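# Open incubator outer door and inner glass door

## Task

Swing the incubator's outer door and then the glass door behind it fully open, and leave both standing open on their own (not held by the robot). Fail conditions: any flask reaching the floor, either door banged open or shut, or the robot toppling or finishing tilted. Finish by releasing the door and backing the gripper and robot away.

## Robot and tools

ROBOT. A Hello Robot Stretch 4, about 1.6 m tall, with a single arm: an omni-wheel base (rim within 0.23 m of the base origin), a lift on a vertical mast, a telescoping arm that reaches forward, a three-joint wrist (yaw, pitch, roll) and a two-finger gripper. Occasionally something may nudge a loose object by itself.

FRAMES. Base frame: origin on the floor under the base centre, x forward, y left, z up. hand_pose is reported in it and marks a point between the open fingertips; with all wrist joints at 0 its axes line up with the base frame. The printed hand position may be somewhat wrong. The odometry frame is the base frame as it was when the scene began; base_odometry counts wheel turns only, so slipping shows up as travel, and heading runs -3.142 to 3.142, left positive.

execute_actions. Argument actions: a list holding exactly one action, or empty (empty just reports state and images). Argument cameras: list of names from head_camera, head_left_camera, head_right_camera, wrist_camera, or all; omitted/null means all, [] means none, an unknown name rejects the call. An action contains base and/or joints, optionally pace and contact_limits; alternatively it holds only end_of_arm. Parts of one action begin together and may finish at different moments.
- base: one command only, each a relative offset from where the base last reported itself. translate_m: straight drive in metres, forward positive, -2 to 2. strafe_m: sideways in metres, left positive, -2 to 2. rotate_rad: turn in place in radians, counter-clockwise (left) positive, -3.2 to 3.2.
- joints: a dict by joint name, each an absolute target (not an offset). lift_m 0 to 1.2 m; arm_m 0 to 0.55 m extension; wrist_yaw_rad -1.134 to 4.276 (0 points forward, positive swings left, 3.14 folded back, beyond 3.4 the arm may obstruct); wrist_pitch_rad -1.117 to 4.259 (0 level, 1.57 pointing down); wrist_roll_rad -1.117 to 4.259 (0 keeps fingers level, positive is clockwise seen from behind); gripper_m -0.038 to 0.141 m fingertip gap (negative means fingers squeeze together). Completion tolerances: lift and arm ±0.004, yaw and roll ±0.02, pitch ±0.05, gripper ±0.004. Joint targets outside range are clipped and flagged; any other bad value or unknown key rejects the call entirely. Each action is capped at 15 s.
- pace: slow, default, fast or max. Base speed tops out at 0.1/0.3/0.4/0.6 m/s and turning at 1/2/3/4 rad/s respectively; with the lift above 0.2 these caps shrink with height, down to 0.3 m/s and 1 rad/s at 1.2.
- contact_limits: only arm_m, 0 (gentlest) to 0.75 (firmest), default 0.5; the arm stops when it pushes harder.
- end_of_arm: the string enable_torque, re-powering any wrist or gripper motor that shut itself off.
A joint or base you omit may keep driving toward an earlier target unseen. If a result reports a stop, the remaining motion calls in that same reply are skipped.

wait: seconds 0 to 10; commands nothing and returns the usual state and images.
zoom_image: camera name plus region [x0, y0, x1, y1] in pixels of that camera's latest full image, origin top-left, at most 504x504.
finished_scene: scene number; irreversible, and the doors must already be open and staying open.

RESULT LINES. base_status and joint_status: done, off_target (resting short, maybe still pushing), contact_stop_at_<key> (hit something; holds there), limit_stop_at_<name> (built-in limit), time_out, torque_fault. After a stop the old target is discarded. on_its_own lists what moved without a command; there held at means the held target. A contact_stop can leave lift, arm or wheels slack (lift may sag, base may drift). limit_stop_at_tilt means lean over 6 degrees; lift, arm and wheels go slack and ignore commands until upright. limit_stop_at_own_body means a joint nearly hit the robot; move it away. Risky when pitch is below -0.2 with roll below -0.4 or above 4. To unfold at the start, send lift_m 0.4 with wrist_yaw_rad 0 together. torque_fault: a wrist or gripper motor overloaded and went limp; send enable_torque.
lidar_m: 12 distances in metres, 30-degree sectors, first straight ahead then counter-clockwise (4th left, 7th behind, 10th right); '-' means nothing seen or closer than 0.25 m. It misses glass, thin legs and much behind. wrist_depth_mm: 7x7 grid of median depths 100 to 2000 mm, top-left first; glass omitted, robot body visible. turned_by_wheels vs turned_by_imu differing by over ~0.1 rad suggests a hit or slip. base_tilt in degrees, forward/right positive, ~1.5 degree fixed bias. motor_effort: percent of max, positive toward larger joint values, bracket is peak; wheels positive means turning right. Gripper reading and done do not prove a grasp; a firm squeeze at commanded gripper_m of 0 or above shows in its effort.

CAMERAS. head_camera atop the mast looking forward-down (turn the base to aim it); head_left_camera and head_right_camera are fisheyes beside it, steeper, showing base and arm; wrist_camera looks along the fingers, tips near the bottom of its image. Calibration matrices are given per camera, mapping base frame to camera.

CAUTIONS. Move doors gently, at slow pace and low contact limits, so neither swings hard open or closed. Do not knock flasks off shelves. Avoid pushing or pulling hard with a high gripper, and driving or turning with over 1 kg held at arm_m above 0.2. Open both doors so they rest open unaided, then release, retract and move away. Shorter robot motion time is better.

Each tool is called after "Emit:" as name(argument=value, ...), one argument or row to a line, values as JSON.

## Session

Emit:
execute_actions(
  actions=[],
)

Scene clock: 0.00 s.
base_odometry: x=+0.000 y=+0.000 heading=+0.000 (m, m, rad; odometry frame)
turned_by_wheels: +0.000 (rad since the last result)
turned_by_imu: +0.000 (rad since the last result)
base_tilt: forward=-0.4 right=-0.3 (deg)
lidar_m: 1.37 1.36 1.70 2.18 2.20 2.58 1.65 1.66 2.77 1.73 1.74 1.61
base_status: not commanded
joint_positions: lift_m=+0.170 arm_m=-0.003 wrist_yaw_rad=+3.059 wrist_pitch_rad=+0.005 wrist_roll_rad=-0.013 gripper_m=+0.057
joint_status: not commanded
motor_effort: lift_m=+19 arm_m=-1 wrist_yaw_rad=+0 wrist_pitch_rad=-7 wrist_roll_rad=+2 gripper_m=-3 wheel_0=+0 wheel_1=+0 wheel_2=+0 (%)
hand_pose: x=-0.1119 y=+0.1110 z=+0.3468 quat_wxyz=(+0.041, -0.003, -0.007, +0.999) (m; base frame)
wrist_depth_mm: 140 194 - - - - - / 108 143 - - - - - / 111 143 - - - - - / 128 150 - - - - - / 1576 1756 - - - - - / 1464 1499 208 1499 222 1576 1576 / 946 842 946 163 904 976 976
pictures: head_camera, head_left_camera, head_right_camera, wrist_camera
camera_calibration (this result's frames):
wrist_camera: T_world_to_cam=[[0.126676, 0.991277, 0.0363617, -0.116341], [-0.00971651, 0.0378952, -0.999234, 0.397762], [-0.991897, 0.126225, 0.0144322, 0.0993029], [0, 0, 0, 1]] pos_world=[0.117101, 0.0877185, 0.400255]
Images, in order (width x height): head_camera 420x560, head_left_camera 420x672, head_right_camera 420x672, wrist_camera 616x392.

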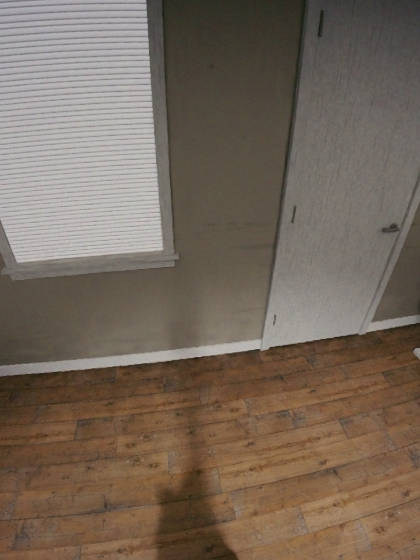

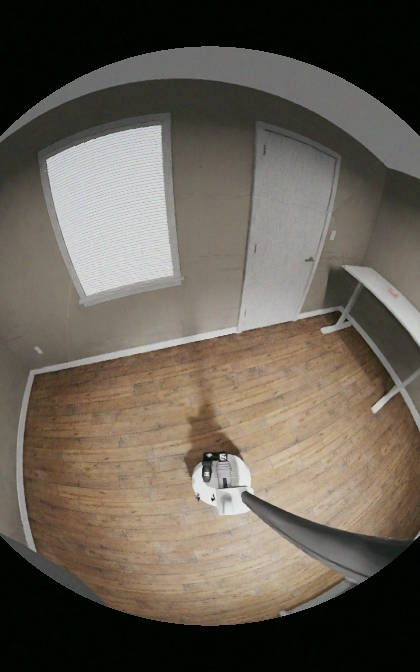

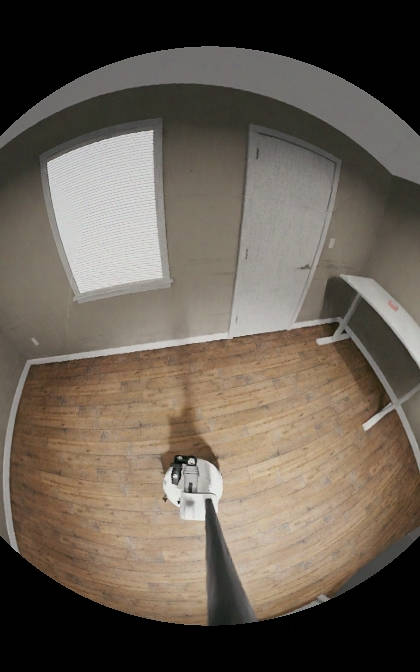

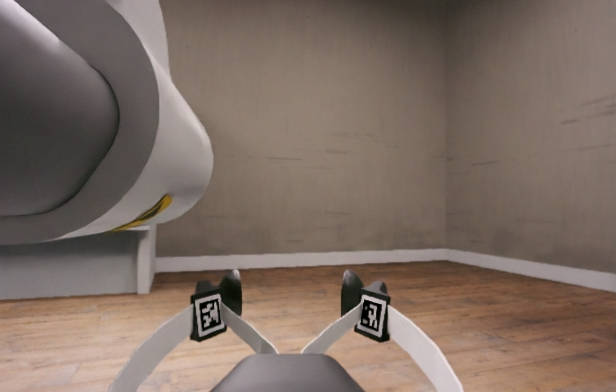

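Emit:
execute_actions(
  actions=[
    {"base": {"rotate_rad": -2.88}, "joints": {"lift_m": 0.45, "wrist_yaw_rad": 0, "gripper_m": 0.09}, "pace": "fast"},
  ],
)

Scene clock: 2.53 s.
base_odometry: x=+0.000 y=+0.000 heading=-2.880 (m, m, rad; odometry frame)
turned_by_wheels: -2.880 (rad since the last result)
turned_by_imu: -2.915 (rad since the last result)
base_tilt: forward=-0.4 right=-0.3 (deg)
lidar_m: 1.62 1.73 2.63 1.72 1.81 1.45 1.40 1.45 2.11 2.16 2.32 2.38
base_status: done
joint_positions: lift_m=+0.450 arm_m=-0.003 wrist_yaw_rad=+0.000 wrist_pitch_rad=+0.005 wrist_roll_rad=-0.013 gripper_m=+0.090
joint_status: all done
motor_effort: lift_m=+21(24) arm_m=-1(1) wrist_yaw_rad=-2(7) wrist_pitch_rad=-8(8) wrist_roll_rad=+1(1) gripper_m=-2(0) wheel_0=+0(8) wheel_1=+0(15) wheel_2=+0(8) (%)
hand_pose: x=+0.4569 y=-0.0873 z=+0.6266 quat_wxyz=(+1.000, -0.007, +0.002, +0.000) (m; base frame)
wrist_depth_mm: - - - - - - - / - 1464 1464 - - - - / - 1499 1499 - - - - / - 1430 1464 - - - - / - 1464 1430 - - - - / - 1430 218 - 215 - - / 1537 1464 1537 158 1537 1618 1618
pictures: head_camera, head_left_camera, head_right_camera, wrist_camera
camera_calibration (this result's frames):
wrist_camera: T_world_to_cam=[[-0.0436813, -0.998383, 0.0363643, -0.0978362], [0.0128088, -0.0369557, -0.999235, 0.673551], [0.998963, -0.0431821, 0.0144024, -0.239895], [0, 0, 0, 1]] pos_world=[0.226745, -0.0831457, 0.680049]
Images, in order (width x height): head_camera 420x560, head_left_camera 420x672, head_right_camera 420x672, wrist_camera 616x392.

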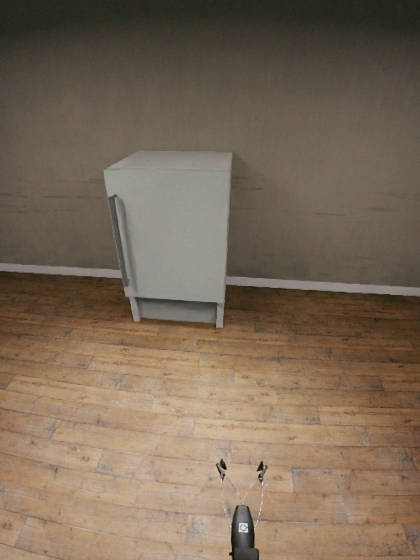

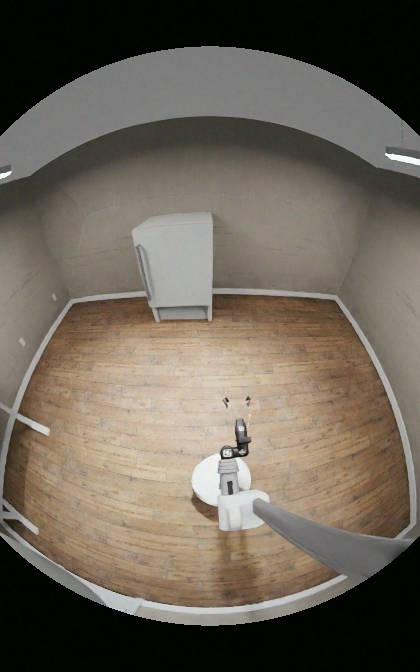

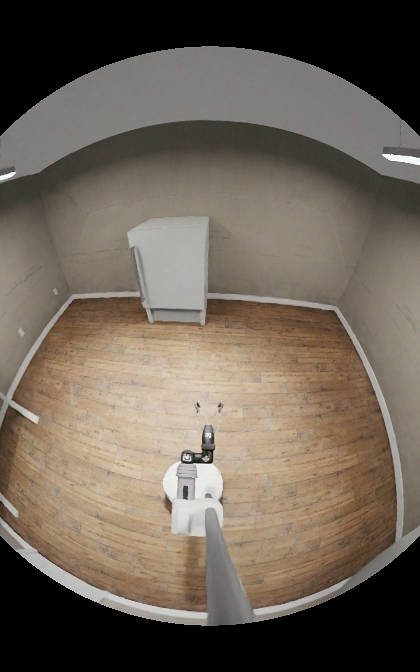

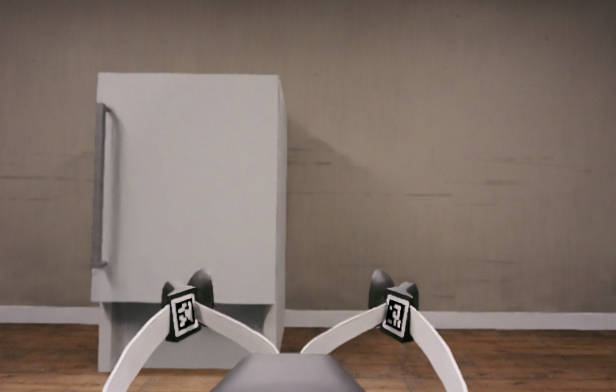

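Emit:
execute_actions(
  actions=[
    {"base": {"strafe_m": 0.73}, "pace": "max"},
  ],
  cameras=[],
)

Emit:
execute_actions(
  actions=[
    {"base": {"translate_m": 0.85}, "joints": {"arm_m": 0.15}, "pace": "max"},
  ],
  cameras=["head_camera", "wrist_camera"],
)

Scene clock: 5.73 s.
base_odometry: x=+0.189 y=-0.705 heading=-2.880 (m, m, rad; odometry frame)
turned_by_wheels: +0.000 (rad since the last result)
turned_by_imu: -0.003 (rad since the last result)
base_tilt: forward=-0.3 right=-0.4 (deg)
lidar_m: 1.56 2.45 1.03 0.96 1.06 1.40 1.33 1.49 2.02 2.89 3.08 1.73
base_status: done
joint_positions: lift_m=+0.450 arm_m=-0.003 wrist_yaw_rad=+0.000 wrist_pitch_rad=+0.005 wrist_roll_rad=-0.013 gripper_m=+0.090
joint_status: not commanded
motor_effort: lift_m=+20(21) arm_m=-1(1) wrist_yaw_rad=+0(2) wrist_pitch_rad=-7(7) wrist_roll_rad=+1(1) gripper_m=-2(3) wheel_0=+1(15) wheel_1=+0(15) wheel_2=+0(2) (%)
hand_pose: x=+0.4569 y=-0.0874 z=+0.6267 quat_wxyz=(+1.000, -0.007, +0.002, +0.000) (m; base frame)
wrist_depth_mm: - - - - - - - / - - - 1464 1499 - - / - - - 1499 1499 - - / - - - 1464 1499 - - / - - - 1464 1464 - - / - - 217 1576 216 - - / 1576 1464 1576 157 1537 1661 1618
pictures: none
No camera images: the call's "cameras" was empty. Leave "cameras" out to get every camera's image.

Scene clock: 8.90 s.
base_odometry: x=-0.632 y=-0.925 heading=-2.880 (m, m, rad; odometry frame)
turned_by_wheels: +0.000 (rad since the last result)
turned_by_imu: -0.003 (rad since the last result)
base_tilt: forward=-0.1 right=-0.3 (deg)
lidar_m: 0.75 1.56 1.85 1.79 1.11 1.45 2.20 2.35 3.03 2.93 2.08 0.85
base_status: done
joint_positions: lift_m=+0.450 arm_m=+0.149 wrist_yaw_rad=+0.000 wrist_pitch_rad=+0.005 wrist_roll_rad=-0.013 gripper_m=+0.090
joint_status: all done
motor_effort: lift_m=+20(20) arm_m=+6(12) wrist_yaw_rad=+0(1) wrist_pitch_rad=-7(8) wrist_roll_rad=+1(2) gripper_m=-3(2) wheel_0=-2(6) wheel_1=-2(7) wheel_2=+1(12) (%)
hand_pose: x=+0.6084 y=-0.0874 z=+0.6267 quat_wxyz=(+1.000, -0.007, +0.002, +0.000) (m; base frame)
wrist_depth_mm: 1138 1138 1160 466 466 469 469 / 1160 1138 1160 462 466 469 469 / 1138 1160 1138 462 466 466 469 / 1138 1118 1138 462 462 462 466 / 1138 1138 1138 459 462 462 462 / 1118 1138 217 459 216 462 462 / 1118 1118 1118 157 455 459 455
pictures: head_camera, wrist_camera
camera_calibration (this result's frames):
wrist_camera: T_world_to_cam=[[-0.0439665, -0.998371, 0.0363623, -0.0911304], [0.0128421, -0.0369593, -0.999234, 0.671711], [0.99895, -0.0434659, 0.0144461, -0.391254], [0, 0, 0, 1]] pos_world=[0.378211, -0.0831622, 0.680162]
Images, in order (width x height): head_camera 420x560, wrist_camera 616x392.

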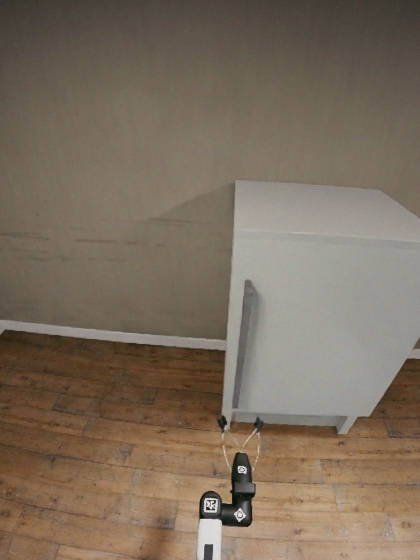

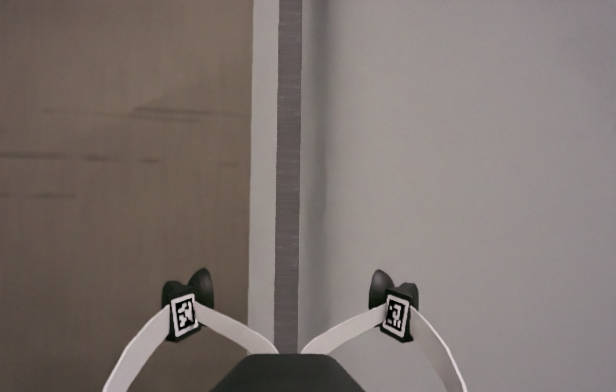

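Emit:
execute_actions(
  actions=[
    {"base": {"strafe_m": 0.005}, "joints": {"arm_m": 0.347}, "contact_limits": {"arm_m": 0.15}, "pace": "fast"},
  ],
  cameras=["wrist_camera"],
)

Emit:
execute_actions(
  actions=[
    {"joints": {"gripper_m": -0.03}},
  ],
  cameras=["wrist_camera"],
)

Scene clock: 10.63 s.
base_odometry: x=-0.631 y=-0.930 heading=-2.880 (m, m, rad; odometry frame)
turned_by_wheels: +0.000 (rad since the last result)
turned_by_imu: +0.000 (rad since the last result)
base_tilt: forward=-0.3 right=-0.2 (deg)
lidar_m: 0.77 1.56 1.83 1.77 1.12 1.47 2.21 2.35 3.04 2.95 2.05 0.85
base_status: done
joint_positions: lift_m=+0.450 arm_m=+0.346 wrist_yaw_rad=+0.000 wrist_pitch_rad=+0.005 wrist_roll_rad=-0.013 gripper_m=+0.090
joint_status: all done
motor_effort: lift_m=+20(20) arm_m=+6(7) wrist_yaw_rad=-1(0) wrist_pitch_rad=-7(7) wrist_roll_rad=+2(1) gripper_m=-2(2) wheel_0=-1(7) wheel_1=+1(4) wheel_2=+0(1) (%)
contact_limits: arm_m 0.15
hand_pose: x=+0.8053 y=-0.0874 z=+0.6267 quat_wxyz=(+1.000, -0.007, +0.002, +0.000) (m; base frame)
wrist_depth_mm: 946 946 946 266 266 267 268 / 946 960 946 195 265 266 267 / 946 931 946 194 265 266 266 / 946 931 931 193 262 264 264 / 917 931 931 191 264 263 264 / 931 931 218 191 215 263 262 / 931 917 917 157 259 260 263
pictures: wrist_camera
camera_calibration (this result's frames):
wrist_camera: T_world_to_cam=[[-0.0439248, -0.998373, 0.0363605, -0.0824906], [0.0128832, -0.0369586, -0.999234, 0.669159], [0.998952, -0.0434227, 0.0144856, -0.588046], [0, 0, 0, 1]] pos_world=[0.575186, -0.0831597, 0.680164]
Images, in order (width x height): wrist_camera 616x392.

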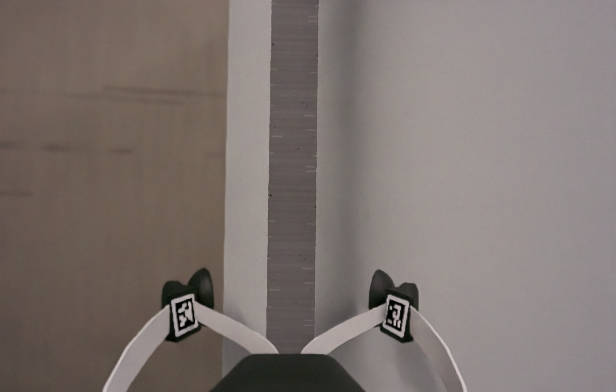

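Scene clock: 12.53 s.
base_odometry: x=-0.631 y=-0.930 heading=-2.880 (m, m, rad; odometry frame)
turned_by_wheels: +0.000 (rad since the last result)
turned_by_imu: +0.000 (rad since the last result)
base_tilt: forward=-0.3 right=-0.4 (deg)
lidar_m: 0.75 1.59 1.84 1.77 1.12 1.42 2.21 2.35 3.03 2.93 2.07 0.86
base_status: not commanded
joint_positions: lift_m=+0.450 arm_m=+0.347 wrist_yaw_rad=+0.007 wrist_pitch_rad=+0.006 wrist_roll_rad=-0.013 gripper_m=-0.029
joint_status: all done
on_its_own: wrist_yaw_rad is at rest, and its effort (-20) is outside its rest range (-13 to +13)
motor_effort: lift_m=+20(20) arm_m=-3(6) wrist_yaw_rad=-20(20) wrist_pitch_rad=-10(9) wrist_roll_rad=+1(2) gripper_m=-32(27) wheel_0=-3(3) wheel_1=-2(1) wheel_2=+8(8) (%)
hand_pose: x=+0.8075 y=-0.0854 z=+0.6265 quat_wxyz=(+1.000, -0.007, +0.003, +0.004) (m; base frame)
wrist_depth_mm: 946 960 946 191 263 263 265 / 946 960 931 190 262 260 262 / 946 960 946 190 260 260 260 / 960 946 931 259 260 259 259 / 931 931 931 258 258 258 259 / 917 917 200 188 257 258 258 / 917 158 917 187 255 255 256
pictures: wrist_camera
camera_calibration (this result's frames):
wrist_camera: T_world_to_cam=[[-0.0369181, -0.998655, 0.0363941, -0.0860756], [0.0123762, -0.036873, -0.999243, 0.669408], [0.999242, -0.0364397, 0.0137208, -0.589269], [0, 0, 0, 1]] pos_world=[0.577359, -0.0827496, 0.68012]
Images, in order (width x height): wrist_camera 616x392.

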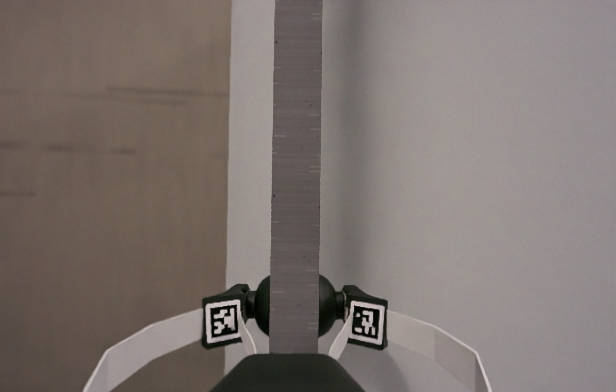

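Emit:
execute_actions(
  actions=[
    {"joints": {"arm_m": 0.356}, "contact_limits": {"arm_m": 0.2}, "pace": "slow"},
  ],
  cameras=["wrist_camera"],
)

Scene clock: 13.57 s.
base_odometry: x=-0.631 y=-0.930 heading=-2.880 (m, m, rad; odometry frame)
turned_by_wheels: +0.000 (rad since the last result)
turned_by_imu: +0.000 (rad since the last result)
base_tilt: forward=-0.3 right=-0.3 (deg)
lidar_m: 0.74 1.57 1.83 1.77 1.11 1.46 2.20 2.35 3.02 2.95 2.08 0.84
base_status: not commanded
joint_positions: lift_m=+0.450 arm_m=+0.355 wrist_yaw_rad=-0.001 wrist_pitch_rad=+0.004 wrist_roll_rad=-0.013 gripper_m=-0.029
joint_status: all done
motor_effort: lift_m=+20(20) arm_m=+8(11) wrist_yaw_rad=+3(21) wrist_pitch_rad=-6(10) wrist_roll_rad=+2(2) gripper_m=-20(32) wheel_0=-1(3) wheel_1=-1(1) wheel_2=+1(8) (%)
contact_limits: arm_m 0.2
hand_pose: x=+0.8139 y=-0.0878 z=+0.6269 quat_wxyz=(+1.000, -0.007, +0.002, -0.001) (m; base frame)
wrist_depth_mm: 931 931 931 187 258 258 260 / 946 946 931 186 257 258 258 / 931 931 946 185 256 257 257 / 917 931 931 184 255 256 256 / 931 931 931 183 254 254 256 / 931 904 190 182 253 254 254 / 917 162 251 182 252 253 253
pictures: wrist_camera
camera_calibration (this result's frames):
wrist_camera: T_world_to_cam=[[-0.045429, -0.998306, 0.0363425, -0.081309], [0.0132361, -0.0369784, -0.999228, 0.668859], [0.99888, -0.0449129, 0.0148936, -0.596904], [0, 0, 0, 1]] pos_world=[0.583688, -0.0832466, 0.680188]
Images, in order (width x height): wrist_camera 616x392.

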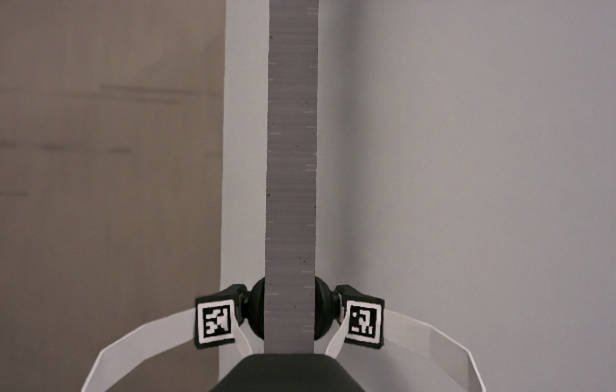

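Emit:
execute_actions(
  actions=[
    {"joints": {"arm_m": 0.35, "gripper_m": -0.038}, "pace": "slow"},
  ],
  cameras=["wrist_camera"],
)

Scene clock: 14.57 s.
base_odometry: x=-0.631 y=-0.930 heading=-2.880 (m, m, rad; odometry frame)
turned_by_wheels: +0.000 (rad since the last result)
turned_by_imu: +0.000 (rad since the last result)
base_tilt: forward=-0.2 right=-0.3 (deg)
lidar_m: 0.75 1.58 1.84 1.78 1.10 1.43 2.19 2.35 3.03 2.94 2.06 0.86
base_status: not commanded
joint_positions: lift_m=+0.450 arm_m=+0.352 wrist_yaw_rad=+0.003 wrist_pitch_rad=+0.005 wrist_roll_rad=-0.013 gripper_m=-0.037
joint_status: all done
motor_effort: lift_m=+20(20) arm_m=-11(11) wrist_yaw_rad=-9(9) wrist_pitch_rad=-7(7) wrist_roll_rad=+1(1) gripper_m=-28(30) wheel_0=-1(1) wheel_1=-1(1) wheel_2=+3(3) (%)
hand_pose: x=+0.8115 y=-0.0865 z=+0.6267 quat_wxyz=(+1.000, -0.007, +0.002, +0.002) (m; base frame)
wrist_depth_mm: 946 946 960 259 259 259 260 / 946 931 946 258 258 258 259 / 931 931 946 187 257 258 258 / 931 931 931 186 257 256 257 / 931 931 931 185 255 256 256 / 931 931 195 184 255 254 255 / 917 155 917 184 253 254 254
pictures: wrist_camera
camera_calibration (this result's frames):
wrist_camera: T_world_to_cam=[[-0.0409085, -0.998501, 0.036363, -0.0838082], [0.0129348, -0.0369196, -0.999235, 0.669056], [0.999079, -0.0404068, 0.0144258, -0.594006], [0, 0, 0, 1]] pos_world=[0.581377, -0.0829832, 0.680161]
Images, in order (width x height): wrist_camera 616x392.

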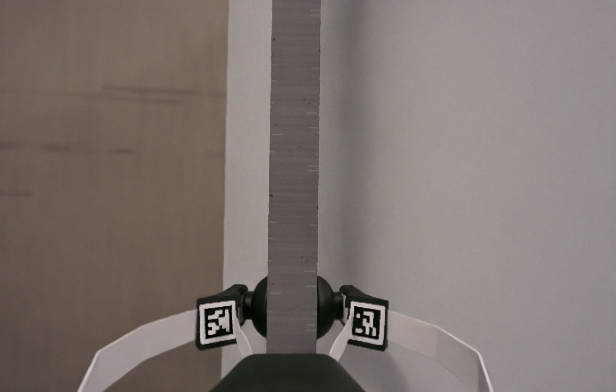

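Emit:
execute_actions(
  actions=[
    {"joints": {"arm_m": 0.32}, "pace": "slow"},
  ],
  cameras=["wrist_camera"],
)

Scene clock: 16.07 s.
base_odometry: x=-0.631 y=-0.930 heading=-2.880 (m, m, rad; odometry frame)
turned_by_wheels: +0.000 (rad since the last result)
turned_by_imu: +0.000 (rad since the last result)
base_tilt: forward=-0.4 right=-0.4 (deg)
lidar_m: 0.72 1.58 1.85 1.78 1.09 1.46 2.21 2.36 3.05 2.94 2.07 0.82
base_status: not commanded
joint_positions: lift_m=+0.450 arm_m=+0.321 wrist_yaw_rad=-0.003 wrist_pitch_rad=+0.005 wrist_roll_rad=-0.013 gripper_m=-0.037
joint_status: all done
motor_effort: lift_m=+20(20) arm_m=-6(20) wrist_yaw_rad=+7(27) wrist_pitch_rad=-6(10) wrist_roll_rad=+2(1) gripper_m=-22(34) wheel_0=-1(4) wheel_1=+0(3) wheel_2=-1(10) (%)
hand_pose: x=+0.7803 y=-0.0882 z=+0.6268 quat_wxyz=(+1.000, -0.007, +0.002, -0.001) (m; base frame)
wrist_depth_mm: 960 976 976 185 260 265 270 / 960 976 976 185 258 264 267 / 976 976 960 183 258 263 267 / 960 976 960 183 257 262 265 / 960 946 250 182 257 259 265 / 960 960 191 181 253 259 263 / 946 160 248 180 253 257 263
pictures: wrist_camera
camera_calibration (this result's frames):
wrist_camera: T_world_to_cam=[[-0.0466963, -0.998248, 0.036349, -0.0822082], [0.0130327, -0.0369945, -0.99923, 0.669403], [0.998824, -0.0461866, 0.0147374, -0.563387], [0, 0, 0, 1]] pos_world=[0.550162, -0.0833208, 0.680179]
Images, in order (width x height): wrist_camera 616x392.

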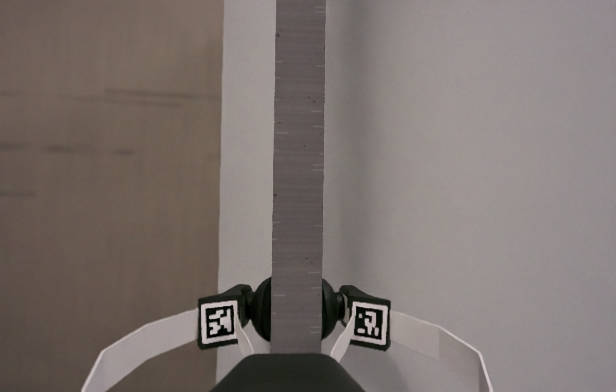

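Emit:
execute_actions(
  actions=[
    {"base": {"strafe_m": -0.02}, "joints": {"arm_m": 0.23}, "pace": "slow"},
  ],
  cameras=[],
)

Emit:
execute_actions(
  actions=[
    {"base": {"strafe_m": -0.036}, "joints": {"arm_m": 0.145}, "pace": "slow"},
  ],
  cameras=["wrist_camera"],
)

Scene clock: 18.73 s.
base_odometry: x=-0.636 y=-0.911 heading=-2.880 (m, m, rad; odometry frame)
turned_by_wheels: +0.000 (rad since the last result)
turned_by_imu: +0.000 (rad since the last result)
base_tilt: forward=-0.3 right=-0.3 (deg)
lidar_m: 0.63 1.56 1.86 1.79 1.13 1.52 2.21 2.34 3.02 2.92 2.05 0.76
base_status: done
joint_positions: lift_m=+0.450 arm_m=+0.231 wrist_yaw_rad=-0.003 wrist_pitch_rad=+0.005 wrist_roll_rad=-0.013 gripper_m=-0.037
joint_status: all done
motor_effort: lift_m=+20(20) arm_m=-7(4) wrist_yaw_rad=+8(21) wrist_pitch_rad=-8(7) wrist_roll_rad=+1(2) gripper_m=-22(23) wheel_0=+0(8) wheel_1=-1(8) wheel_2=+1(4) (%)
hand_pose: x=+0.6903 y=-0.0882 z=+0.6267 quat_wxyz=(+1.000, -0.007, +0.002, -0.001) (m; base frame)
wrist_depth_mm: 1060 1060 249 185 271 286 301 / 1060 1060 248 185 270 285 300 / 1042 1060 248 184 268 283 298 / 1042 1042 246 183 267 282 298 / 1042 1060 245 182 266 281 296 / 1042 1042 190 182 260 281 294 / 1042 162 239 179 263 279 294
pictures: none
No camera images: the call's "cameras" was empty. Leave "cameras" out to get every camera's image.

Scene clock: 20.87 s.
base_odometry: x=-0.645 y=-0.876 heading=-2.880 (m, m, rad; odometry frame)
turned_by_wheels: +0.001 (rad since the last result)
turned_by_imu: +0.001 (rad since the last result)
base_tilt: forward=-0.3 right=-0.3 (deg)
lidar_m: 0.57 1.56 1.88 1.83 1.15 1.53 2.21 2.33 2.96 2.88 2.05 0.66
base_status: done
joint_positions: lift_m=+0.450 arm_m=+0.146 wrist_yaw_rad=+0.000 wrist_pitch_rad=+0.005 wrist_roll_rad=-0.013 gripper_m=-0.037
joint_status: all done
motor_effort: lift_m=+20(20) arm_m=-7(5) wrist_yaw_rad=+1(30) wrist_pitch_rad=-9(9) wrist_roll_rad=+0(1) gripper_m=-22(24) wheel_0=+2(10) wheel_1=+2(10) wheel_2=+3(5) (%)
hand_pose: x=+0.6055 y=-0.0875 z=+0.6266 quat_wxyz=(+1.000, -0.007, +0.003, +0.000) (m; base frame)
wrist_depth_mm: 1160 1160 240 182 281 309 343 / 1160 1160 237 182 279 309 340 / 1160 1160 237 182 279 306 338 / 1138 1138 236 181 278 306 336 / 1118 1138 236 181 277 306 336 / 1138 1118 189 180 268 304 334 / 1138 161 229 175 271 303 332
pictures: wrist_camera
camera_calibration (this result's frames):
wrist_camera: T_world_to_cam=[[-0.0445189, -0.998346, 0.0363875, -0.0910942], [0.0122481, -0.0369663, -0.999241, 0.671939], [0.998933, -0.0440394, 0.0138735, -0.388091], [0, 0, 0, 1]] pos_world=[0.375392, -0.0831957, 0.680129]
Images, in order (width x height): wrist_camera 616x392.

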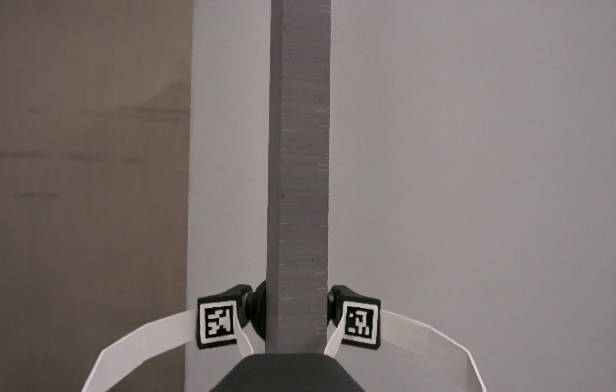

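Emit:
execute_actions(
  actions=[
    {"base": {"strafe_m": -0.034}, "joints": {"arm_m": 0.07}, "pace": "slow"},
  ],
  cameras=[],
)

Emit:
execute_actions(
  actions=[
    {"joints": {"gripper_m": 0.06}},
  ],
  cameras=["wrist_camera"],
)

Emit:
execute_actions(
  actions=[
    {"base": {"translate_m": -0.2}},
  ],
  cameras=["head_camera", "wrist_camera"],
)

Scene clock: 23.07 s.
base_odometry: x=-0.654 y=-0.843 heading=-2.880 (m, m, rad; odometry frame)
turned_by_wheels: +0.000 (rad since the last result)
turned_by_imu: +0.000 (rad since the last result)
base_tilt: forward=-0.3 right=-0.4 (deg)
lidar_m: 0.46 1.58 1.94 1.87 1.20 1.61 2.19 2.33 2.96 2.86 2.08 0.58
base_status: done
joint_positions: lift_m=+0.450 arm_m=+0.071 wrist_yaw_rad=-0.007 wrist_pitch_rad=+0.006 wrist_roll_rad=-0.013 gripper_m=-0.037
joint_status: all done
on_its_own: wrist_yaw_rad is at rest, and its effort (+21) is outside its rest range (-13 to +13)
motor_effort: lift_m=+20(20) arm_m=-8(7) wrist_yaw_rad=+21(23) wrist_pitch_rad=-12(12) wrist_roll_rad=+2(1) gripper_m=-21(22) wheel_0=-3(12) wheel_1=-1(4) wheel_2=+0(3) (%)
hand_pose: x=+0.5302 y=-0.0895 z=+0.6263 quat_wxyz=(+1.000, -0.007, +0.003, -0.004) (m; base frame)
wrist_depth_mm: 1205 1229 228 179 291 343 407 / 1205 1229 227 179 290 342 402 / 1205 1229 223 178 289 340 402 / 1229 1229 222 178 289 338 399 / 1182 1205 222 177 287 336 399 / 1182 1205 186 176 268 336 394 / 1160 715 213 166 278 336 394
pictures: none
No camera images: the call's "cameras" was empty. Leave "cameras" out to get every camera's image.

Scene clock: 24.73 s.
base_odometry: x=-0.654 y=-0.843 heading=-2.880 (m, m, rad; odometry frame)
turned_by_wheels: +0.000 (rad since the last result)
turned_by_imu: +0.000 (rad since the last result)
base_tilt: forward=-0.3 right=-0.4 (deg)
lidar_m: 0.49 1.54 1.95 1.86 1.21 1.60 2.21 2.34 2.94 2.85 2.07 0.61
base_status: not commanded
joint_positions: lift_m=+0.450 arm_m=+0.071 wrist_yaw_rad=+0.000 wrist_pitch_rad=+0.005 wrist_roll_rad=-0.013 gripper_m=+0.060
joint_status: all done
motor_effort: lift_m=+20(20) arm_m=-6(8) wrist_yaw_rad=+1(22) wrist_pitch_rad=-9(12) wrist_roll_rad=+2(2) gripper_m=-3(26) wheel_0=+0(3) wheel_1=-1(1) wheel_2=+0(0) (%)
hand_pose: x=+0.5305 y=-0.0875 z=+0.6266 quat_wxyz=(+1.000, -0.007, +0.003, +0.000) (m; base frame)
wrist_depth_mm: 1205 1229 251 200 309 359 413 / 1255 1205 250 200 310 357 410 / 1205 1229 249 198 309 355 407 / 1205 1205 248 198 307 353 407 / 1229 1205 246 197 307 353 404 / 1182 1205 207 194 217 351 402 / 1205 1182 236 163 297 351 402
pictures: wrist_camera
camera_calibration (this result's frames):
wrist_camera: T_world_to_cam=[[-0.044441, -0.998349, 0.0363788, -0.0944486], [0.0124443, -0.0369652, -0.999239, 0.67281], [0.998935, -0.0439545, 0.0140666, -0.313248], [0, 0, 0, 1]] pos_world=[0.300344, -0.0831908, 0.68014]
Images, in order (width x height): wrist_camera 616x392.

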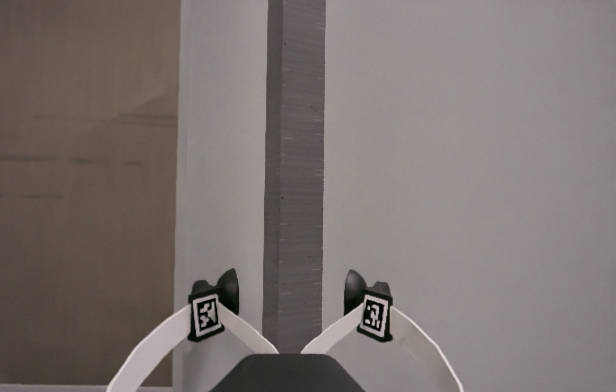

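Scene clock: 26.80 s.
base_odometry: x=-0.461 y=-0.791 heading=-2.880 (m, m, rad; odometry frame)
turned_by_wheels: +0.000 (rad since the last result)
turned_by_imu: +0.000 (rad since the last result)
base_tilt: forward=-0.2 right=-0.2 (deg)
lidar_m: 0.71 1.78 1.95 1.21 1.10 1.63 2.00 2.12 2.94 2.84 2.36 0.86
base_status: done
joint_positions: lift_m=+0.450 arm_m=+0.071 wrist_yaw_rad=+0.000 wrist_pitch_rad=+0.005 wrist_roll_rad=-0.013 gripper_m=+0.060
joint_status: not commanded
motor_effort: lift_m=+20(20) arm_m=-6(6) wrist_yaw_rad=+0(0) wrist_pitch_rad=-9(8) wrist_roll_rad=+2(2) gripper_m=-4(3) wheel_0=-1(8) wheel_1=+0(1) wheel_2=-1(8) (%)
hand_pose: x=+0.5304 y=-0.0875 z=+0.6266 quat_wxyz=(+1.000, -0.007, +0.003, +0.000) (m; base frame)
wrist_depth_mm: 1430 1464 1464 462 544 627 741 / 1430 1430 1430 459 544 627 723 / 1397 1430 1430 459 544 627 723 / 1430 1430 1464 480 535 621 723 / 1430 1430 1430 477 535 621 715 / 1430 1430 208 455 217 615 715 / 1397 1366 1397 163 521 615 715
pictures: head_camera, wrist_camera
camera_calibration (this result's frames):
wrist_camera: T_world_to_cam=[[-0.0442837, -0.998357, 0.0363752, -0.094486], [0.0125389, -0.0369635, -0.999238, 0.672786], [0.99894, -0.0437939, 0.0141552, -0.313267], [0, 0, 0, 1]] pos_world=[0.300315, -0.0831814, 0.680145]
Images, in order (width x height): head_camera 420x560, wrist_camera 616x392.

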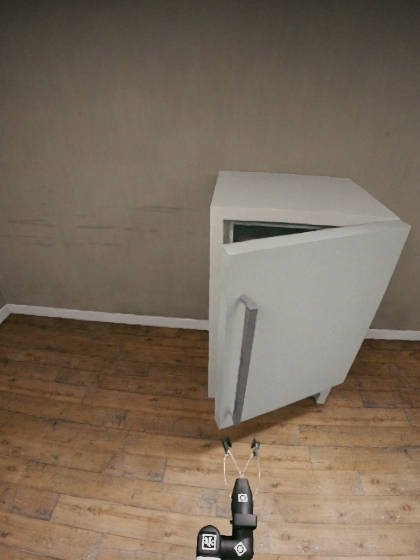

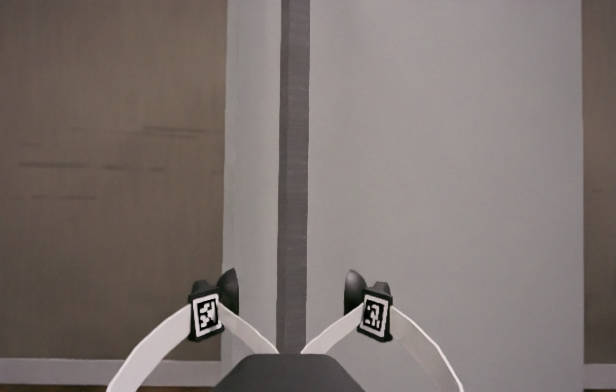

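Emit:
execute_actions(
  actions=[
    {"base": {"strafe_m": 0.30}, "joints": {"wrist_yaw_rad": -0.6, "gripper_m": 0.0, "arm_m": 0.27}, "pace": "fast"},
  ],
  cameras=["head_camera", "wrist_camera"],
)

Scene clock: 29.10 s.
base_odometry: x=-0.383 y=-1.081 heading=-2.880 (m, m, rad; odometry frame)
turned_by_wheels: +0.000 (rad since the last result)
turned_by_imu: -0.001 (rad since the last result)
base_tilt: forward=-0.3 right=-0.4 (deg)
lidar_m: 1.11 1.79 1.62 1.13 0.83 1.16 2.00 2.14 3.01 3.14 2.36 0.76
base_status: done
joint_positions: lift_m=+0.450 arm_m=+0.269 wrist_yaw_rad=-0.600 wrist_pitch_rad=+0.005 wrist_roll_rad=-0.013 gripper_m=+0.000
joint_status: all done
motor_effort: lift_m=+20(20) arm_m=+6(11) wrist_yaw_rad=-1(6) wrist_pitch_rad=-8(8) wrist_roll_rad=+2(1) gripper_m=-7(2) wheel_0=+1(15) wheel_1=+1(13) wheel_2=+0(2) (%)
hand_pose: x=+0.6286 y=-0.2350 z=+0.6267 quat_wxyz=(+0.955, -0.006, +0.004, -0.295) (m; base frame)
wrist_depth_mm: 1042 759 854 397 654 - - / 1042 750 842 394 654 - - / 1042 723 854 392 661 - - / 1042 699 1182 389 654 - - / 1042 691 1042 389 654 - - / 1060 691 192 204 661 - - / 1042 661 668 185 266 1618 1661
pictures: head_camera, wrist_camera
camera_calibration (this result's frames):
wrist_camera: T_world_to_cam=[[-0.599863, -0.799276, 0.0363626, 0.158647], [-0.0102627, -0.0377573, -0.999234, 0.680332], [0.800037, -0.599777, 0.0144465, -0.423617], [0, 0, 0, 1]] pos_world=[0.441058, -0.101585, 0.680162]
Images, in order (width x height): head_camera 420x560, wrist_camera 616x392.

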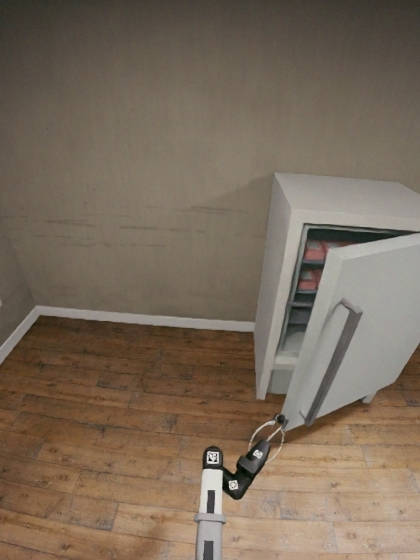

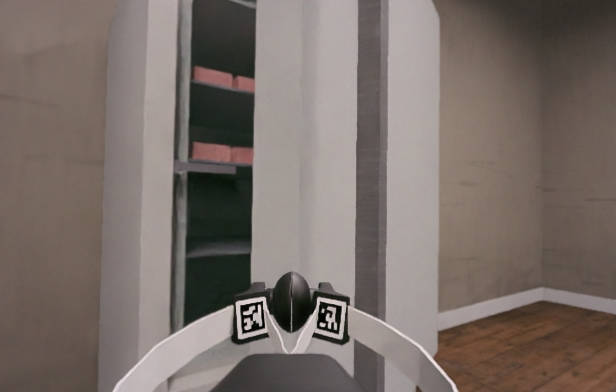

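Emit:
execute_actions(
  actions=[
    {"joints": {"arm_m": 0.53}, "pace": "fast", "contact_limits": {"arm_m": 0.2}},
  ],
  cameras=["head_camera", "wrist_camera"],
)

Scene clock: 30.90 s.
base_odometry: x=-0.383 y=-1.081 heading=-2.880 (m, m, rad; odometry frame)
turned_by_wheels: +0.000 (rad since the last result)
turned_by_imu: +0.000 (rad since the last result)
base_tilt: forward=-0.4 right=-0.4 (deg)
lidar_m: 1.12 1.78 1.62 1.17 0.84 1.17 2.01 2.14 3.00 3.14 2.37 0.77
base_status: not commanded
joint_positions: lift_m=+0.450 arm_m=+0.529 wrist_yaw_rad=-0.600 wrist_pitch_rad=+0.005 wrist_roll_rad=-0.013 gripper_m=+0.000
joint_status: all done
motor_effort: lift_m=+20(20) arm_m=+6(10) wrist_yaw_rad=-2(1) wrist_pitch_rad=-7(7) wrist_roll_rad=+2(1) gripper_m=-6(7) wheel_0=+0(1) wheel_1=+1(1) wheel_2=+0(0) (%)
contact_limits: arm_m 0.2
hand_pose: x=+0.8886 y=-0.2350 z=+0.6267 quat_wxyz=(+0.955, -0.006, +0.004, -0.295) (m; base frame)
wrist_depth_mm: 820 820 442 798 878 831 181 / 831 798 436 759 831 831 181 / 831 778 439 691 904 820 180 / 831 750 436 1078 960 820 180 / 842 741 433 842 891 809 178 / 820 715 191 204 960 820 178 / 820 661 413 184 399 715 177
pictures: head_camera, wrist_camera
camera_calibration (this result's frames):
wrist_camera: T_world_to_cam=[[-0.599876, -0.799266, 0.0363617, 0.314623], [-0.0102435, -0.037771, -0.999234, 0.682987], [0.800028, -0.599789, 0.0144706, -0.631637], [0, 0, 0, 1]] pos_world=[0.701058, -0.101584, 0.680163]
Images, in order (width x height): head_camera 420x560, wrist_camera 616x392.

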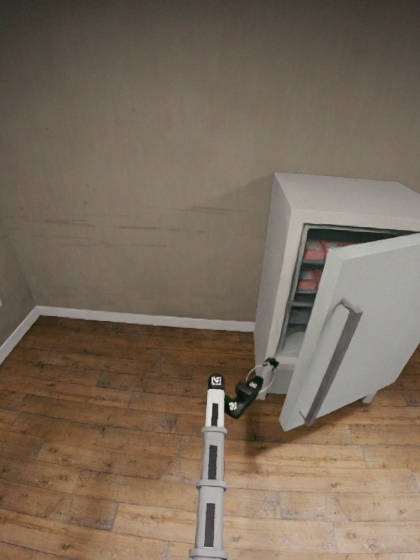

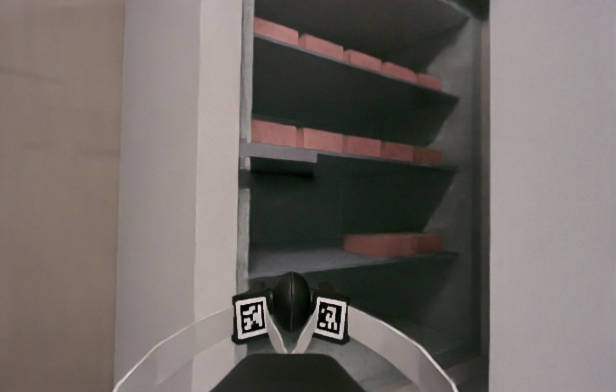

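Emit:
execute_actions(
  actions=[
    {"base": {"strafe_m": -0.77}, "joints": {"arm_m": 0.14}, "pace": "slow"},
  ],
  cameras=["head_camera", "wrist_camera"],
)

Emit:
wait(
  seconds=2,
)

Scene clock: 40.83 s.
base_odometry: x=-0.583 y=-0.338 heading=-2.880 (m, m, rad; odometry frame)
turned_by_wheels: +0.000 (rad since the last result)
turned_by_imu: +0.001 (rad since the last result)
base_tilt: forward=-0.2 right=-0.4 (deg)
lidar_m: 0.81 1.11 2.44 1.60 1.61 2.10 2.05 2.13 2.44 2.37 0.54 0.41
base_status: done
joint_positions: lift_m=+0.450 arm_m=+0.141 wrist_yaw_rad=-0.600 wrist_pitch_rad=+0.005 wrist_roll_rad=-0.013 gripper_m=+0.000
joint_status: all done
motor_effort: lift_m=+20(20) arm_m=-6(6) wrist_yaw_rad=-1(22) wrist_pitch_rad=-8(7) wrist_roll_rad=+2(2) gripper_m=-6(9) wheel_0=+0(15) wheel_1=-2(9) wheel_2=-1(7) (%)
hand_pose: x=+0.5008 y=-0.2350 z=+0.6267 quat_wxyz=(+0.955, -0.006, +0.004, -0.295) (m; base frame)
wrist_depth_mm: 788 484 332 253 205 172 154 / 699 477 330 251 204 171 153 / 676 469 327 249 202 170 153 / 683 466 324 249 202 169 152 / 683 462 320 246 200 168 152 / 676 452 192 204 194 167 151 / 661 436 297 184 175 167 150
pictures: head_camera, wrist_camera
camera_calibration (this result's frames):
wrist_camera: T_world_to_cam=[[-0.599813, -0.799314, 0.0363614, 0.0819233], [-0.0102362, -0.0377746, -0.999234, 0.679011], [0.800075, -0.599726, 0.0144758, -0.32134], [0, 0, 0, 1]] pos_world=[0.313185, -0.101584, 0.680164]
Images, in order (width x height): head_camera 420x560, wrist_camera 616x392.

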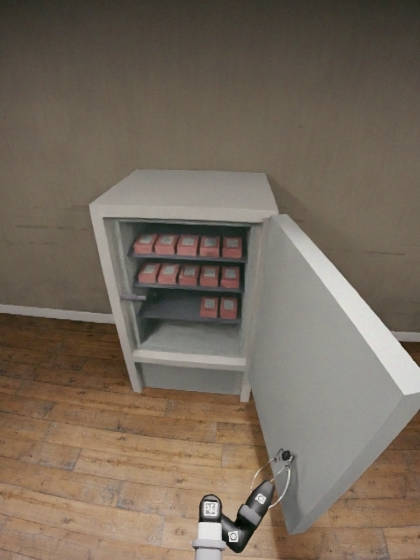

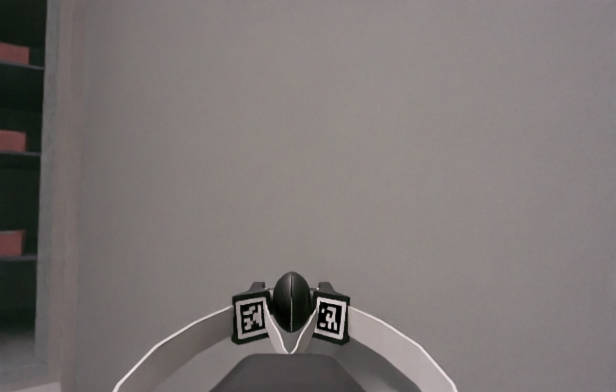

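Scene clock: 42.83 s.
base_odometry: x=-0.583 y=-0.338 heading=-2.880 (m, m, rad; odometry frame)
turned_by_wheels: +0.000 (rad since the last result)
turned_by_imu: +0.000 (rad since the last result)
base_tilt: forward=-0.3 right=-0.3 (deg)
lidar_m: 0.77 1.13 2.45 1.59 1.60 2.10 2.06 2.13 2.47 2.37 0.57 0.41
base_status: done
joint_positions: lift_m=+0.450 arm_m=+0.141 wrist_yaw_rad=-0.600 wrist_pitch_rad=+0.005 wrist_roll_rad=-0.013 gripper_m=+0.000
joint_status: all done
motor_effort: lift_m=+20(20) arm_m=-6(6) wrist_yaw_rad=+0(22) wrist_pitch_rad=-7(7) wrist_roll_rad=+1(2) gripper_m=-6(9) wheel_0=+0(15) wheel_1=-2(9) wheel_2=-1(7) (%)
hand_pose: x=+0.5008 y=-0.2350 z=+0.6267 quat_wxyz=(+0.955, -0.006, +0.004, -0.295) (m; base frame)
wrist_depth_mm: 809 484 334 254 205 172 154 / 699 477 329 251 204 171 153 / 676 473 325 251 203 170 153 / 683 466 324 249 202 169 152 / 683 459 322 246 200 168 151 / 676 452 192 204 194 168 151 / 661 436 297 184 175 167 150
wait: 2.00 s; at rest by 0.27 s
pictures: head_camera, head_left_camera, head_right_camera, wrist_camera
camera_calibration (this result's frames):
wrist_camera: T_world_to_cam=[[-0.599813, -0.799314, 0.0363614, 0.0819233], [-0.0102362, -0.0377746, -0.999234, 0.679011], [0.800075, -0.599726, 0.0144758, -0.32134], [0, 0, 0, 1]] pos_world=[0.313185, -0.101584, 0.680164]
Images, in order (width x height): head_camera 420x560, head_left_camera 420x672, head_right_camera 420x672, wrist_camera 616x392.

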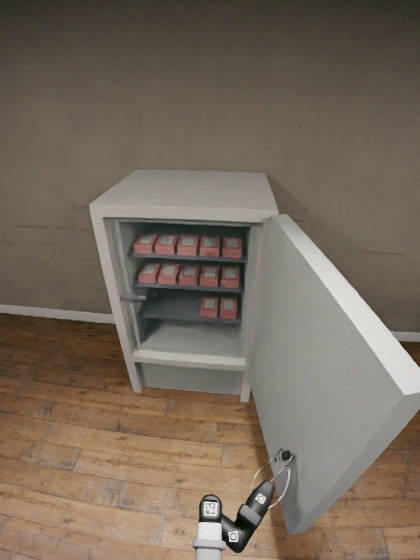

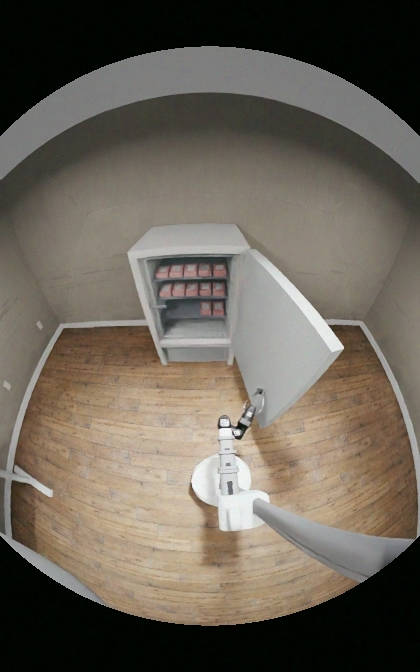

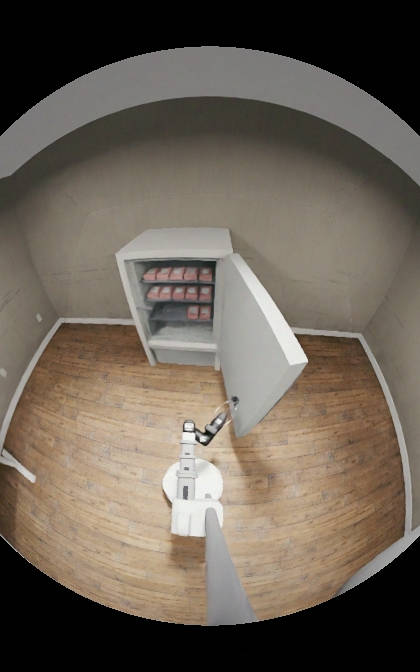

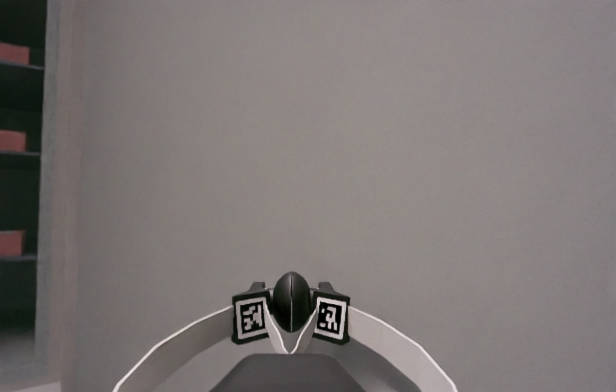

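Emit:
execute_actions(
  actions=[
    {"base": {"strafe_m": -0.10}, "pace": "slow"},
  ],
  cameras=["head_camera"],
)

Emit:
wait(
  seconds=1.5,
)

Scene clock: 45.23 s.
base_odometry: x=-0.608 y=-0.241 heading=-2.879 (m, m, rad; odometry frame)
turned_by_wheels: +0.001 (rad since the last result)
turned_by_imu: +0.001 (rad since the last result)
base_tilt: forward=-0.2 right=-0.4 (deg)
lidar_m: 0.69 1.12 2.50 1.69 1.73 2.11 2.05 2.14 2.35 2.27 2.29 0.44
base_status: done
joint_positions: lift_m=+0.450 arm_m=+0.141 wrist_yaw_rad=-0.598 wrist_pitch_rad=+0.005 wrist_roll_rad=-0.013 gripper_m=+0.000
joint_status: not commanded
motor_effort: lift_m=+20(20) arm_m=-3(6) wrist_yaw_rad=-6(6) wrist_pitch_rad=-7(7) wrist_roll_rad=+1(2) gripper_m=-6(5) wheel_0=+13(14) wheel_1=+2(7) wheel_2=+0(0) (%)
hand_pose: x=+0.5007 y=-0.2347 z=+0.6267 quat_wxyz=(+0.956, -0.006, +0.004, -0.295) (m; base frame)
wrist_depth_mm: 521 377 294 241 205 178 162 / 512 370 291 241 204 177 162 / 504 368 290 238 203 176 162 / 496 366 287 237 202 176 161 / 488 362 285 236 202 175 160 / 488 359 190 202 196 174 160 / 484 330 281 183 187 174 159
pictures: head_camera
Images, in order (width x height): head_camera 420x560.

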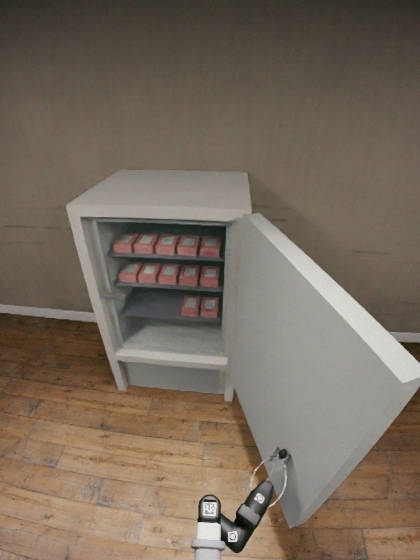

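Scene clock: 46.73 s.
base_odometry: x=-0.608 y=-0.241 heading=-2.879 (m, m, rad; odometry frame)
turned_by_wheels: +0.000 (rad since the last result)
turned_by_imu: +0.000 (rad since the last result)
base_tilt: forward=-0.2 right=-0.3 (deg)
lidar_m: 0.72 1.11 2.47 1.67 1.74 2.10 2.05 2.16 2.34 2.28 2.30 0.45
base_status: done
joint_positions: lift_m=+0.450 arm_m=+0.141 wrist_yaw_rad=-0.598 wrist_pitch_rad=+0.005 wrist_roll_rad=-0.013 gripper_m=+0.000
joint_status: not commanded
motor_effort: lift_m=+20(20) arm_m=-3(6) wrist_yaw_rad=-6(6) wrist_pitch_rad=-7(7) wrist_roll_rad=+1(2) gripper_m=-7(5) wheel_0=+13(14) wheel_1=+2(7) wheel_2=+0(0) (%)
hand_pose: x=+0.5007 y=-0.2347 z=+0.6267 quat_wxyz=(+0.956, -0.006, +0.004, -0.295) (m; base frame)
wrist_depth_mm: 517 375 294 242 206 178 163 / 508 370 291 240 204 178 162 / 508 366 290 238 204 177 161 / 500 364 287 237 202 176 161 / 492 362 285 236 201 175 160 / 488 357 190 202 196 174 160 / 488 329 281 183 187 174 159
wait: 1.50 s; at rest by 0.27 s
pictures: head_camera, head_left_camera, head_right_camera, wrist_camera
camera_calibration (this result's frames):
wrist_camera: T_world_to_cam=[[-0.598492, -0.800303, 0.0363622, 0.0812453], [-0.0101742, -0.0377921, -0.999234, 0.678987], [0.801064, -0.598403, 0.0144758, -0.321293], [0, 0, 0, 1]] pos_world=[0.312909, -0.101582, 0.680164]
Images, in order (width x height): head_camera 420x560, head_left_camera 420x672, head_right_camera 420x672, wrist_camera 616x392.

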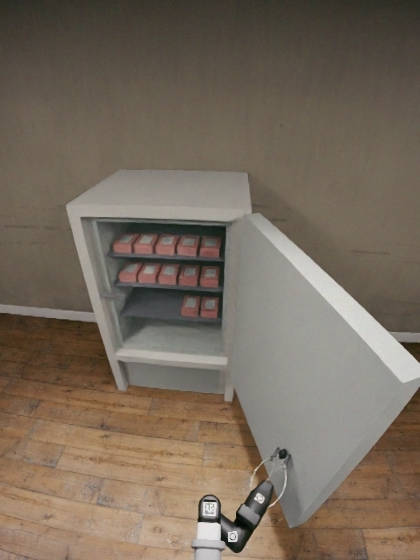

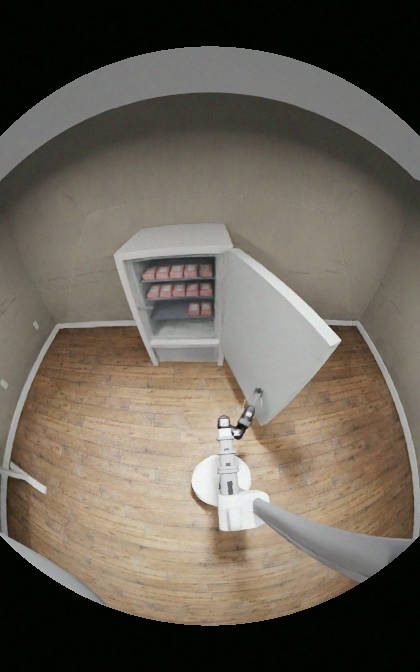

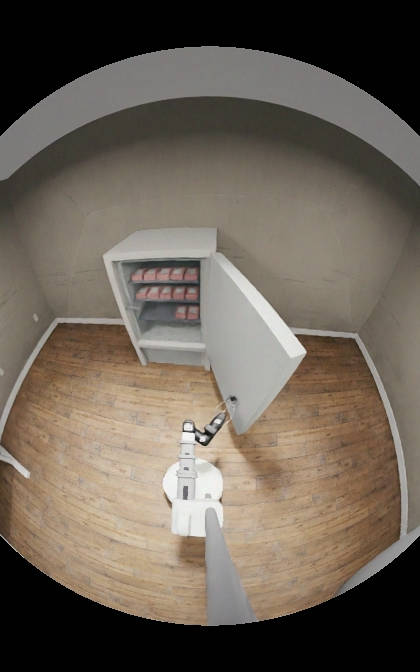

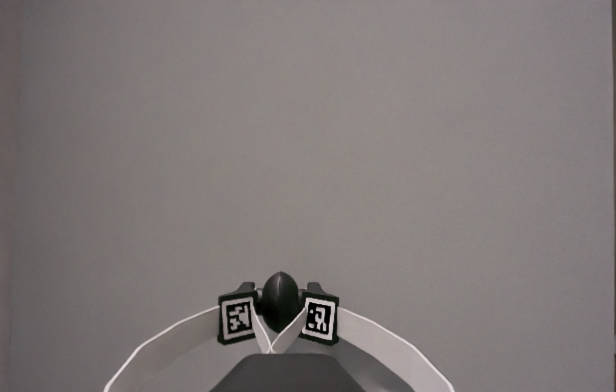

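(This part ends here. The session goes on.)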